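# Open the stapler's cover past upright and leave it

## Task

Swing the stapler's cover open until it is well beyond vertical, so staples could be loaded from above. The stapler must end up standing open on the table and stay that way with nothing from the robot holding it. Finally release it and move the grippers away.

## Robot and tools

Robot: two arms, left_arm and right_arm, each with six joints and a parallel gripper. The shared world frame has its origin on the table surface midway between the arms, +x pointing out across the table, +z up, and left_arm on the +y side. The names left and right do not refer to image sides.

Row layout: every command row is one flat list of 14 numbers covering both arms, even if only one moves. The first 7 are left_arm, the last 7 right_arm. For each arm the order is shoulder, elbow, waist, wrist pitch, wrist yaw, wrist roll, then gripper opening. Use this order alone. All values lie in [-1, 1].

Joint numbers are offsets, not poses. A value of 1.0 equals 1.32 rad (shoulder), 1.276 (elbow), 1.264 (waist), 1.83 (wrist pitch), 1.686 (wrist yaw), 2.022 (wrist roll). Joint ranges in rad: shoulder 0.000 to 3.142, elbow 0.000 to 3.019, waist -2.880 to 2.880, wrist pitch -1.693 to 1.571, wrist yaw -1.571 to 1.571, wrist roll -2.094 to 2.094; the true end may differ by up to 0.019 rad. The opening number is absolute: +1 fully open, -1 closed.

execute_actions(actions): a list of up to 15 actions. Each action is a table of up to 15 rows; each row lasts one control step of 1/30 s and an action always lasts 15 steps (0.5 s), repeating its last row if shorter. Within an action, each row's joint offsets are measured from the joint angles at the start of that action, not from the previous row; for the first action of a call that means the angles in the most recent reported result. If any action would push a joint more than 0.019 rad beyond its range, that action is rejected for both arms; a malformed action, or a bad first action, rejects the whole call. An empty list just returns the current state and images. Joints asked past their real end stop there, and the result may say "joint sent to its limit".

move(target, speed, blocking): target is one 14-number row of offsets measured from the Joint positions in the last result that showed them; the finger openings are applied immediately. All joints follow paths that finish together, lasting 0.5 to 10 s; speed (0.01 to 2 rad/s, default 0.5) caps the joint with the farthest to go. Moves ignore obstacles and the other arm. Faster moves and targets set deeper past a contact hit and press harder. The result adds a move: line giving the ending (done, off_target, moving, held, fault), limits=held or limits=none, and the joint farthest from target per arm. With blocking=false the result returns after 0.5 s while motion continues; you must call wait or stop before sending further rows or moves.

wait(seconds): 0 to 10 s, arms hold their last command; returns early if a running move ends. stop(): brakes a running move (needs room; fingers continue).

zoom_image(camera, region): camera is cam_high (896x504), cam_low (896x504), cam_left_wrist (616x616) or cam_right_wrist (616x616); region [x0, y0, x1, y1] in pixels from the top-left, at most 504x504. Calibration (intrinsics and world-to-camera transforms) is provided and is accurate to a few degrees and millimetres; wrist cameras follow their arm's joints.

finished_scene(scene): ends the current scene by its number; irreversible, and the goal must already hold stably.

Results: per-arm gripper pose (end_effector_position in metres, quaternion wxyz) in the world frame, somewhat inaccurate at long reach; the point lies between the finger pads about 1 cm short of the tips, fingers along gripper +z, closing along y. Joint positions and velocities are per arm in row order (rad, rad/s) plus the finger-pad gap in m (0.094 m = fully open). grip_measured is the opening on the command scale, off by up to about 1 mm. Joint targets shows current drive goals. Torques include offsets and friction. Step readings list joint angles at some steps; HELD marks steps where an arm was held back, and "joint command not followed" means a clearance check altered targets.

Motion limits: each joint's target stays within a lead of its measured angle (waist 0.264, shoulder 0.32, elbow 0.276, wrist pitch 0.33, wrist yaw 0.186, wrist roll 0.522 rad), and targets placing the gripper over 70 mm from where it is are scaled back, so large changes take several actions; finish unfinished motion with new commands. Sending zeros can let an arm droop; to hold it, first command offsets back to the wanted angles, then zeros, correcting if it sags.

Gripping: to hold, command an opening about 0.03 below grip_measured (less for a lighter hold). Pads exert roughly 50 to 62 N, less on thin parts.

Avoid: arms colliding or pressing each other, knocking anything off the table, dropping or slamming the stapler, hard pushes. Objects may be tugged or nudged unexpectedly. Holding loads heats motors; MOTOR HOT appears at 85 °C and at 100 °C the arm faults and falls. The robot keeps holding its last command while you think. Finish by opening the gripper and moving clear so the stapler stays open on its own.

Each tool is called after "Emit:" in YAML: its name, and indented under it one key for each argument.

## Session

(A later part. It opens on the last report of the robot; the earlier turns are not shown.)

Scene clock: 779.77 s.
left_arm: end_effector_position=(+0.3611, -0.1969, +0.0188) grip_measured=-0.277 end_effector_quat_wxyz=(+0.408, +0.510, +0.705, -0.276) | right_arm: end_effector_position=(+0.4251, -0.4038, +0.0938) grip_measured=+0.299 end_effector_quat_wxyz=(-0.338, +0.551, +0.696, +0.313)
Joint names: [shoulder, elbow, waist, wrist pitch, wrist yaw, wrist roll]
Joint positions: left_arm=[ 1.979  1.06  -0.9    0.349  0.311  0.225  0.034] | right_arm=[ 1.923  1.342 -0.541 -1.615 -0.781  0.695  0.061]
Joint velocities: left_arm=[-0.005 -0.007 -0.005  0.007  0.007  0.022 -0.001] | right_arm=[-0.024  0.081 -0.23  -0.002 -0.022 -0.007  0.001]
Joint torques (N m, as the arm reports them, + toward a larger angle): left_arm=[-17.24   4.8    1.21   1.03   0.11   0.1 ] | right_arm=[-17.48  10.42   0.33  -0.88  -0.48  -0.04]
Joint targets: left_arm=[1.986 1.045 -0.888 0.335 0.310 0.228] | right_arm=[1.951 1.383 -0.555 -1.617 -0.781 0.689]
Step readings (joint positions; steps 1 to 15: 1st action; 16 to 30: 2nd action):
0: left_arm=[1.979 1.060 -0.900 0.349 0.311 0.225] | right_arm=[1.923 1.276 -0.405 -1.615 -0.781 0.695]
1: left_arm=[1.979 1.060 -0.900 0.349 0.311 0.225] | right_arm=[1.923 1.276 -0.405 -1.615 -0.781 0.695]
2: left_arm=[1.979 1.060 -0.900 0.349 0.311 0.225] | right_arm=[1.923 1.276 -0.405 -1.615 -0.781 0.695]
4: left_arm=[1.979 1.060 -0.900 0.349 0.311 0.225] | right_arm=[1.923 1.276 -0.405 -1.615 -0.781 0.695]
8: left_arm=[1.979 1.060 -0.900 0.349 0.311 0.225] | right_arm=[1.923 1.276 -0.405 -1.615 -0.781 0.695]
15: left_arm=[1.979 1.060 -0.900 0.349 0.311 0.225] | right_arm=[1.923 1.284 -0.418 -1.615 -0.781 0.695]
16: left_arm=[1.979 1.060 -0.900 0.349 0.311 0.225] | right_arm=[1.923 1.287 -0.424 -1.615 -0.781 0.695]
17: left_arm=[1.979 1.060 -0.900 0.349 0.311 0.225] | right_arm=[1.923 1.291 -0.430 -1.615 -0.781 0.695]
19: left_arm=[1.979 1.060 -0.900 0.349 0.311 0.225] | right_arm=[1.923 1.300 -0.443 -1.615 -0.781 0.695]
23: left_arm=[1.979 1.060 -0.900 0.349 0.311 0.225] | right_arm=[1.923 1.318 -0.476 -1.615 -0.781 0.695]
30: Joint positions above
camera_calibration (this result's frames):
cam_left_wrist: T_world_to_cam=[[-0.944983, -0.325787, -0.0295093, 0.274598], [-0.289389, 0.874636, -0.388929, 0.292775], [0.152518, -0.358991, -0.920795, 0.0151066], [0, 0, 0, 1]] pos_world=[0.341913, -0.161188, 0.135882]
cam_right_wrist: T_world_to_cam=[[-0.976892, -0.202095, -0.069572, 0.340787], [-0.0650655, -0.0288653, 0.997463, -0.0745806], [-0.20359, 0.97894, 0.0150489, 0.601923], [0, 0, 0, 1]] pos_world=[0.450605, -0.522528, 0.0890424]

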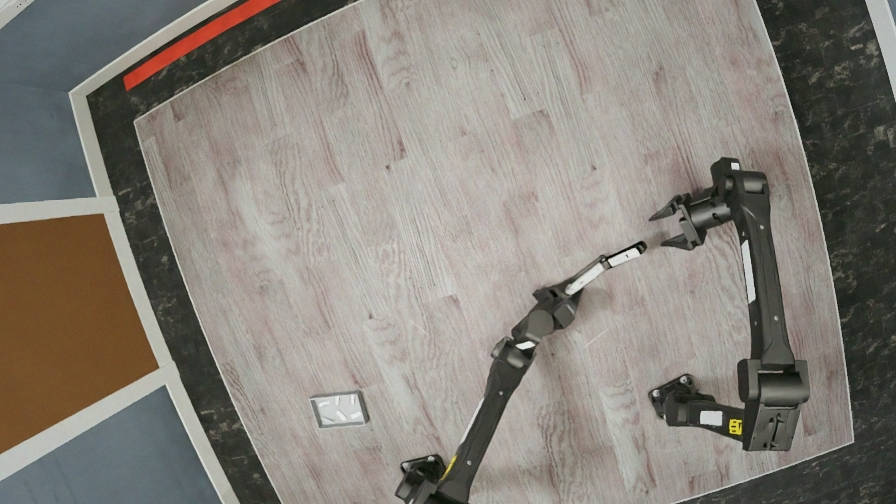

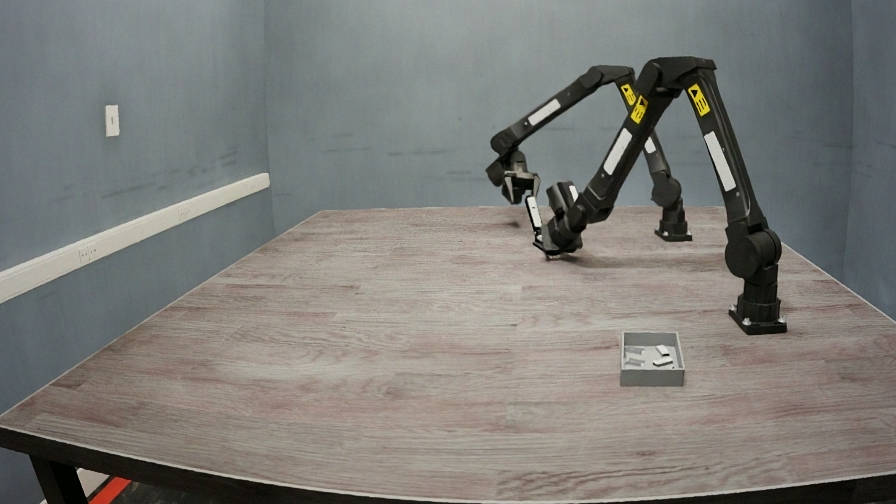

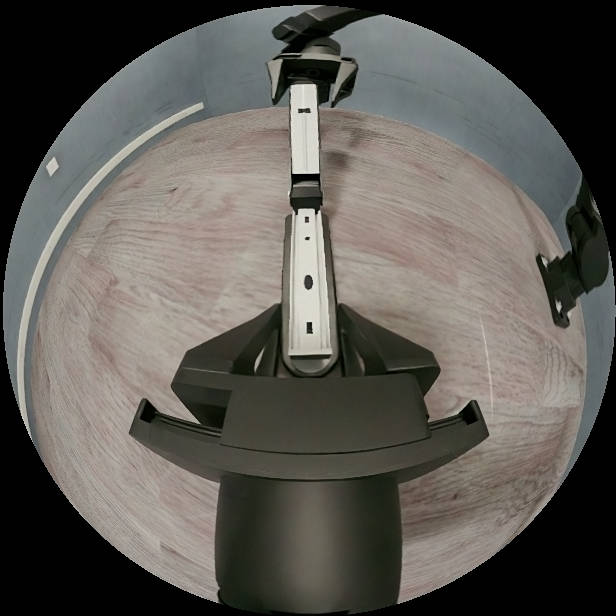

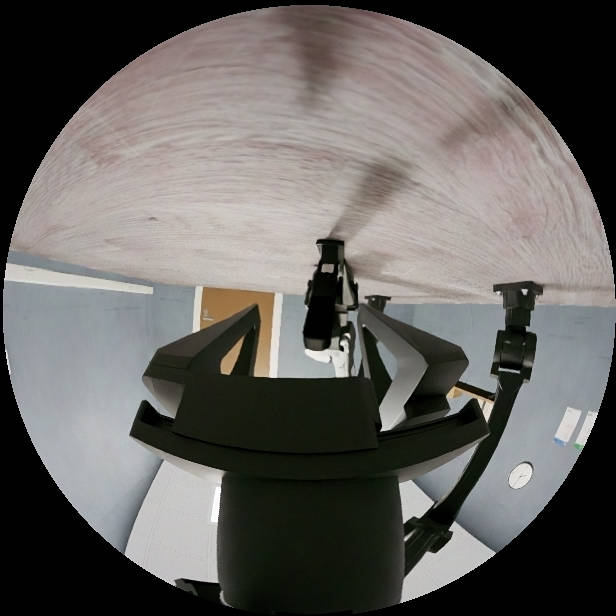

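Emit:
execute_actions:
  actions:
    - [[0.0053,-0.010,0.008,-0.006,-0.0006,0.0015,-0.285,0.0212,0.032,-0.016,-0.0011,0,-0.003,0.3],[0.0053,-0.009,0.007,-0.005,-0.0006,0.0015,-0.275,0.0212,0.032,-0.024,-0.0011,0,-0.003,0.3],[0.0053,-0.008,0.006,-0.004,-0.0006,0.0015,-0.265,0.0212,0.032,-0.032,-0.0011,0,-0.003,0.3],[0.0053,-0.007,0.005,-0.003,-0.0006,0.0015,-0.25,0.0212,0.032,-0.040,-0.0011,0,-0.003,0.3],[0.004,-0.006,0.005,-0.003,0,0,-0.22,0.0212,0.032,-0.048,-0.0011,0,-0.003,0.3],[0.003,-0.005,0.005,-0.003,0,0,-0.17,0.0212,0.032,-0.056,-0.0011,0,-0.003,0.3],[0.002,-0.004,0.005,-0.003,0,0,-0.11,0.0212,0.032,-0.064,-0.0011,0,-0.003,0.3],[0.0,-0.003,0.005,-0.003,0,0,-0.05,0.0212,0.032,-0.072,-0.0011,0,-0.003,0.3],[-0.002,-0.002,0.005,-0.003,0,0,0.01,0.0212,0.032,-0.080,-0.0011,0,-0.003,0.3],[-0.004,-0.002,0.005,-0.003,0,0,0.07,0.0212,0.032,-0.088,-0.0011,0,-0.003,0.3],[-0.007,-0.002,0.005,-0.003,0,0,0.13,0.0212,0.032,-0.096,-0.0011,0,-0.003,0.3],[-0.010,-0.002,0.005,-0.003,0,0,0.19,0.0212,0.032,-0.104,-0.0011,0,-0.003,0.3],[-0.013,-0.002,0.005,-0.003,0,0,0.25,0.0212,0.032,-0.112,-0.0011,0,-0.003,0.3],[-0.017,-0.003,0.005,-0.003,0,0,0.3,0.0212,0.032,-0.120,-0.0011,0,-0.003,0.3],[-0.021,-0.004,0.005,-0.003,0,0,0.3,0.0212,0.032,-0.128,-0.0011,0,-0.003,0.3]]
    - [[-0.024,-0.008,0.008,-0.004,0,0,0.3,0.0212,0.032,-0.028,-0.0011,0,-0.003,0.3],[-0.032,-0.015,0.010,-0.005,0,0,0.3,0.0212,0.032,-0.035,-0.0011,0,-0.003,0.3],[-0.041,-0.023,0.012,-0.005,0,0,0.3,0.0212,0.032,-0.042,-0.0011,0,-0.003,0.3],[-0.050,-0.031,0.014,-0.006,0,0,0.3,0.0212,0.032,-0.049,-0.0011,0,-0.003,0.3],[-0.059,-0.039,0.016,-0.006,0,0,0.3,0.0212,0.032,-0.056,-0.0011,0,-0.003,0.3],[-0.068,-0.047,0.018,-0.007,0,0,0.3,0.0212,0.032,-0.063,-0.0011,0,-0.003,0.3],[-0.077,-0.055,0.020,-0.007,0,0,0.3,0.0212,0.032,-0.070,-0.0011,0,-0.003,0.3],[-0.086,-0.063,0.022,-0.008,0,0,0.3,0.0212,0.032,-0.076,-0.0011,0,-0.003,0.3],[-0.095,-0.071,0.024,-0.008,0,0,0.3,0.0212,0.032,-0.082,-0.0011,0,-0.003,0.3],[-0.104,-0.079,0.026,-0.009,0,0,0.3,0.0212,0.032,-0.087,-0.0011,0,-0.003,0.3],[-0.113,-0.087,0.028,-0.009,0,0,0.3,0.0212,0.032,-0.091,-0.0011,0,-0.003,0.3],[-0.122,-0.095,0.030,-0.010,0,0,0.3,0.0212,0.032,-0.094,-0.0011,0,-0.003,0.3],[-0.131,-0.103,0.032,-0.010,0,0,0.3,0.0212,0.032,-0.096,-0.0011,0,-0.003,0.3],[-0.140,-0.111,0.034,-0.010,0,0,0.3,0.0212,0.032,-0.098,-0.0011,0,-0.003,0.3],[-0.149,-0.119,0.036,-0.010,0,0,0.3,0.0212,0.032,-0.099,-0.0011,0,-0.003,0.3]]
    - [[-0.040,-0.022,0.012,0,0,0,0.3,0.0212,0.032,-0.008,-0.0011,0,-0.003,0.3],[-0.052,-0.028,0.016,0,0,0,0.3,0.0212,0.032,-0.008,-0.0011,0,-0.003,0.3],[-0.064,-0.034,0.020,0,0,0,0.3,0.0212,0.032,-0.008,-0.0011,0,-0.003,0.3],[-0.076,-0.040,0.024,0,0,0,0.3,0.0212,0.032,-0.008,-0.0011,0,-0.003,0.3],[-0.088,-0.046,0.028,0,0,0,0.3,0.0212,0.032,-0.008,-0.0011,0,-0.003,0.3],[-0.100,-0.052,0.032,0,0,0,0.3,0.0212,0.032,-0.008,-0.0011,0,-0.003,0.3],[-0.112,-0.058,0.036,0,0,0,0.3,0.0212,0.032,-0.008,-0.0011,0,-0.003,0.3],[-0.124,-0.064,0.040,0,0,0,0.3,0.0212,0.032,-0.008,-0.0011,0,-0.003,0.3],[-0.136,-0.070,0.044,0,0,0,0.3,0.0212,0.032,-0.008,-0.0011,0,-0.003,0.3],[-0.147,-0.075,0.048,0,0,0,0.3,0.0212,0.032,-0.008,-0.0011,0,-0.003,0.3],[-0.157,-0.080,0.051,0,0,0,0.3,0.0212,0.032,-0.008,-0.0011,0,-0.003,0.3],[-0.166,-0.084,0.054,0,0,0,0.3,0.0212,0.032,-0.008,-0.0011,0,-0.003,0.3],[-0.173,-0.087,0.056,0,0,0,0.3,0.0212,0.032,-0.008,-0.0011,0,-0.003,0.3],[-0.178,-0.089,0.058,0,0,0,0.3,0.0212,0.032,-0.008,-0.0011,0,-0.003,0.3],[-0.181,-0.090,0.059,0,0,0,0.3,0.0212,0.032,-0.008,-0.0011,0,-0.003,0.3]]

Scene clock: 807.17 s.
left_arm: end_effector_position=(+0.3561, -0.1077, +0.1434) grip_measured=+0.298 end_effector_quat_wxyz=(+0.482, +0.468, +0.690, -0.268) | right_arm: end_effector_position=(+0.4004, -0.5166, +0.0949) grip_measured=+0.299 end_effector_quat_wxyz=(-0.292, +0.637, +0.619, +0.355)
Joint names: [shoulder, elbow, waist, wrist pitch, wrist yaw, wrist roll]
Joint positions: left_arm=[ 1.603  0.834 -0.808  0.344  0.311  0.225  0.061] | right_arm=[ 1.923  1.347 -0.804 -1.615 -0.781  0.695  0.061]
Joint velocities: left_arm=[-0.317 -0.076  0.103  0.007  0.022  0.051  0.   ] | right_arm=[-0.005 -0.002 -0.005  0.002 -0.066  0.007  0.   ]
Joint torques (N m, as the arm reports them, + toward a larger angle): left_arm=[-13.15   6.26   0.77   1.53   0.11   0.07] | right_arm=[-17.59  10.81   0.05  -0.83  -0.48  -0.04]
Joint targets: left_arm=[1.582 0.821 -0.795 0.344 0.311 0.225] | right_arm=[1.951 1.388 -0.808 -1.617 -0.781 0.689]
Step readings (joint positions; steps 1 to 15: 1st action; 16 to 30: 2nd action; 31 to 45: 3rd action):
0: left_arm=[1.979 1.060 -0.900 0.349 0.311 0.225] | right_arm=[1.923 1.347 -0.558 -1.615 -0.781 0.695]
1: left_arm=[1.979 1.060 -0.900 0.349 0.311 0.225] | right_arm=[1.923 1.347 -0.558 -1.615 -0.781 0.695]
2: left_arm=[1.979 1.060 -0.900 0.349 0.311 0.225] | right_arm=[1.923 1.347 -0.558 -1.615 -0.781 0.695]
4: left_arm=[1.979 1.060 -0.900 0.349 0.311 0.225] | right_arm=[1.923 1.347 -0.561 -1.615 -0.781 0.695]
8: left_arm=[1.979 1.060 -0.900 0.349 0.311 0.225] | right_arm=[1.923 1.347 -0.589 -1.615 -0.781 0.695]
15: left_arm=[1.978 1.060 -0.900 0.349 0.311 0.225] | right_arm=[1.923 1.347 -0.680 -1.615 -0.781 0.695]
16: left_arm=[1.977 1.060 -0.900 0.349 0.311 0.225] | right_arm=[1.923 1.347 -0.692 -1.615 -0.781 0.695]
17: left_arm=[1.976 1.058 -0.899 0.349 0.311 0.225] | right_arm=[1.923 1.347 -0.702 -1.615 -0.781 0.695]
19: left_arm=[1.965 1.047 -0.899 0.349 0.311 0.225] | right_arm=[1.923 1.347 -0.722 -1.615 -0.781 0.695]
23: left_arm=[1.918 1.003 -0.893 0.347 0.311 0.225] | right_arm=[1.923 1.347 -0.755 -1.615 -0.781 0.695]
30: left_arm=[1.821 0.936 -0.870 0.344 0.311 0.225] | right_arm=[1.923 1.347 -0.798 -1.615 -0.781 0.695]
31: left_arm=[1.808 0.926 -0.867 0.344 0.311 0.225] | right_arm=[1.923 1.347 -0.801 -1.615 -0.781 0.695]
32: left_arm=[1.796 0.918 -0.864 0.344 0.311 0.225] | right_arm=[1.923 1.347 -0.803 -1.615 -0.781 0.695]
34: left_arm=[1.771 0.904 -0.860 0.344 0.311 0.225] | right_arm=[1.923 1.347 -0.804 -1.615 -0.781 0.695]
38: left_arm=[1.711 0.874 -0.845 0.344 0.311 0.225] | right_arm=[1.923 1.347 -0.804 -1.615 -0.781 0.695]
45: Joint positions above
camera_calibration (this result's frames):
cam_left_wrist: T_world_to_cam=[[-0.905119, -0.41689, -0.083443, 0.286362], [-0.321075, 0.798893, -0.508608, 0.282007], [0.278696, -0.433559, -0.856945, 0.100516], [0, 0, 0, 1]] pos_world=[0.321723, -0.0623318, 0.253462]
cam_right_wrist: T_world_to_cam=[[-0.995544, 0.0584329, -0.0740176, 0.436335], [-0.0745961, -0.00777839, 0.997183, -0.0658072], [0.0576926, 0.998261, 0.0121026, 0.612967], [0, 0, 0, 1]] pos_world=[0.394118, -0.637909, 0.0904998]

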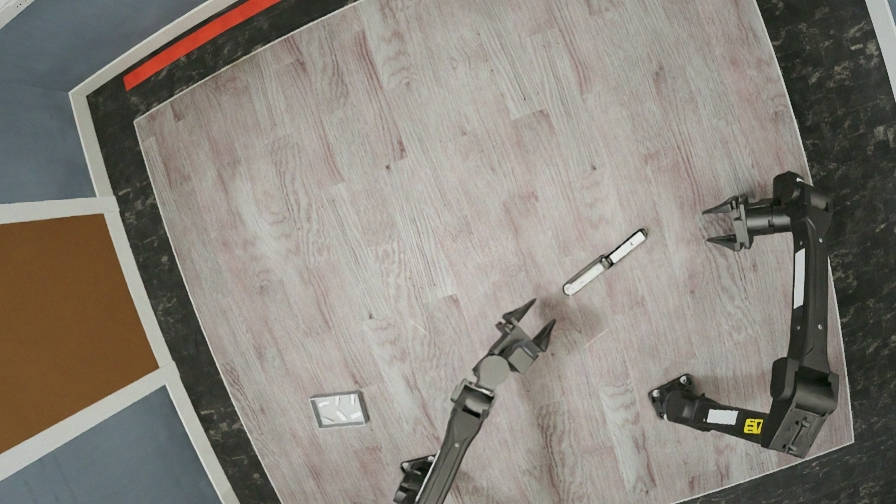

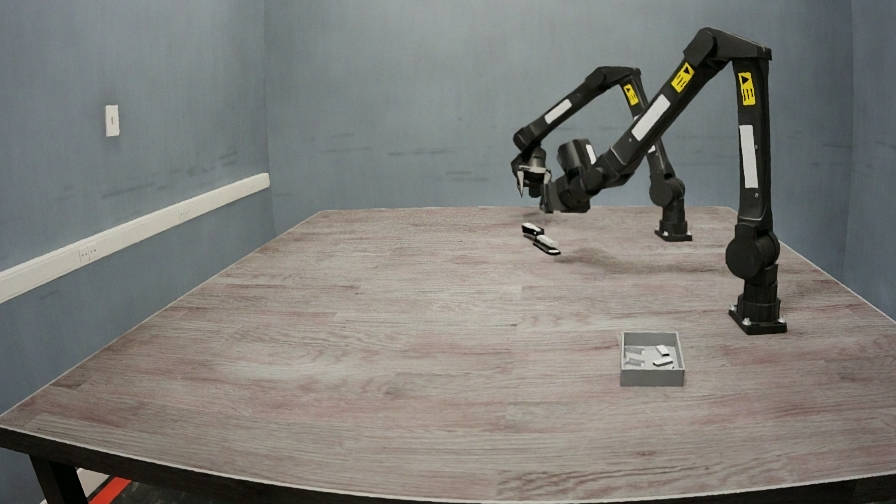

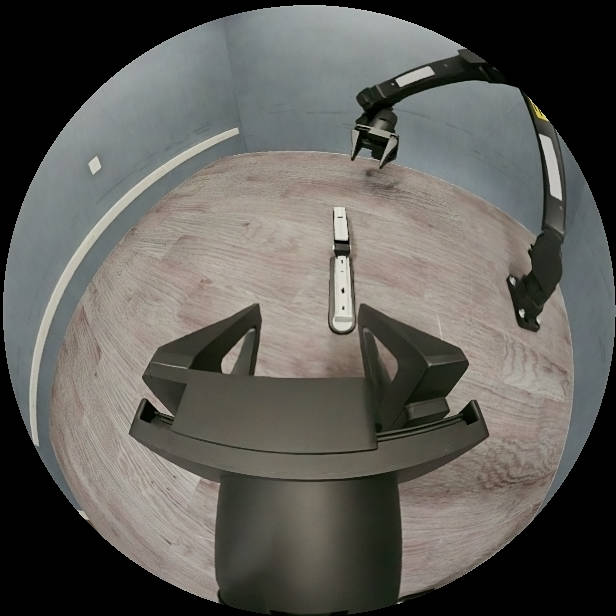

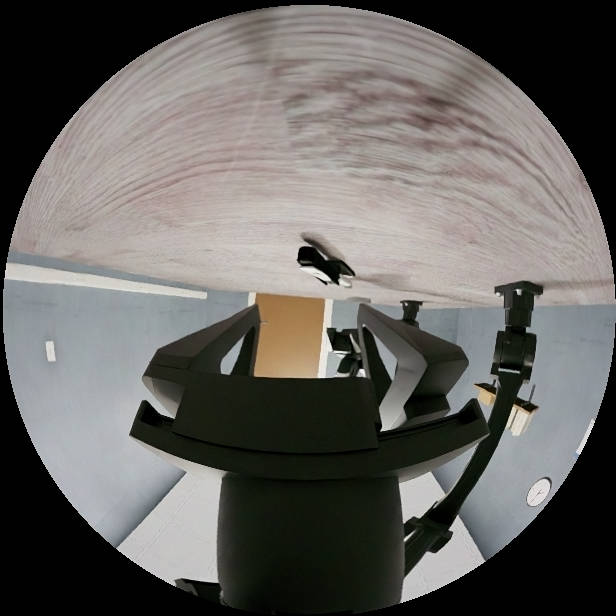

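Emit:
zoom_image:
  camera: "cam_low"
  region: [480, 190, 620, 280]

Emit:
zoom_image:
  camera: "cam_right_wrist"
  region: [250, 200, 410, 320]

Region (480, 190, 620, 280) of cam_low's 896x504 image, scaled by 3.600, with more detail than that image has; it fills the top 324 rows of this view, and the rest is white.

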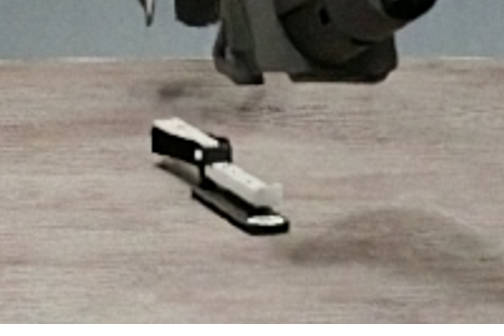

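Region (250, 200, 410, 320) of cam_right_wrist's 616x616 image, scaled by 3.150, with more detail than that image has; it fills the top 378 rows of this view, and the rest is white.

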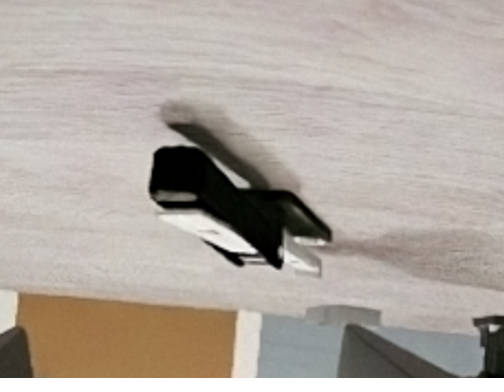

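Emit:
finished_scene:
  scene: 1

The scene is finished: the task was done.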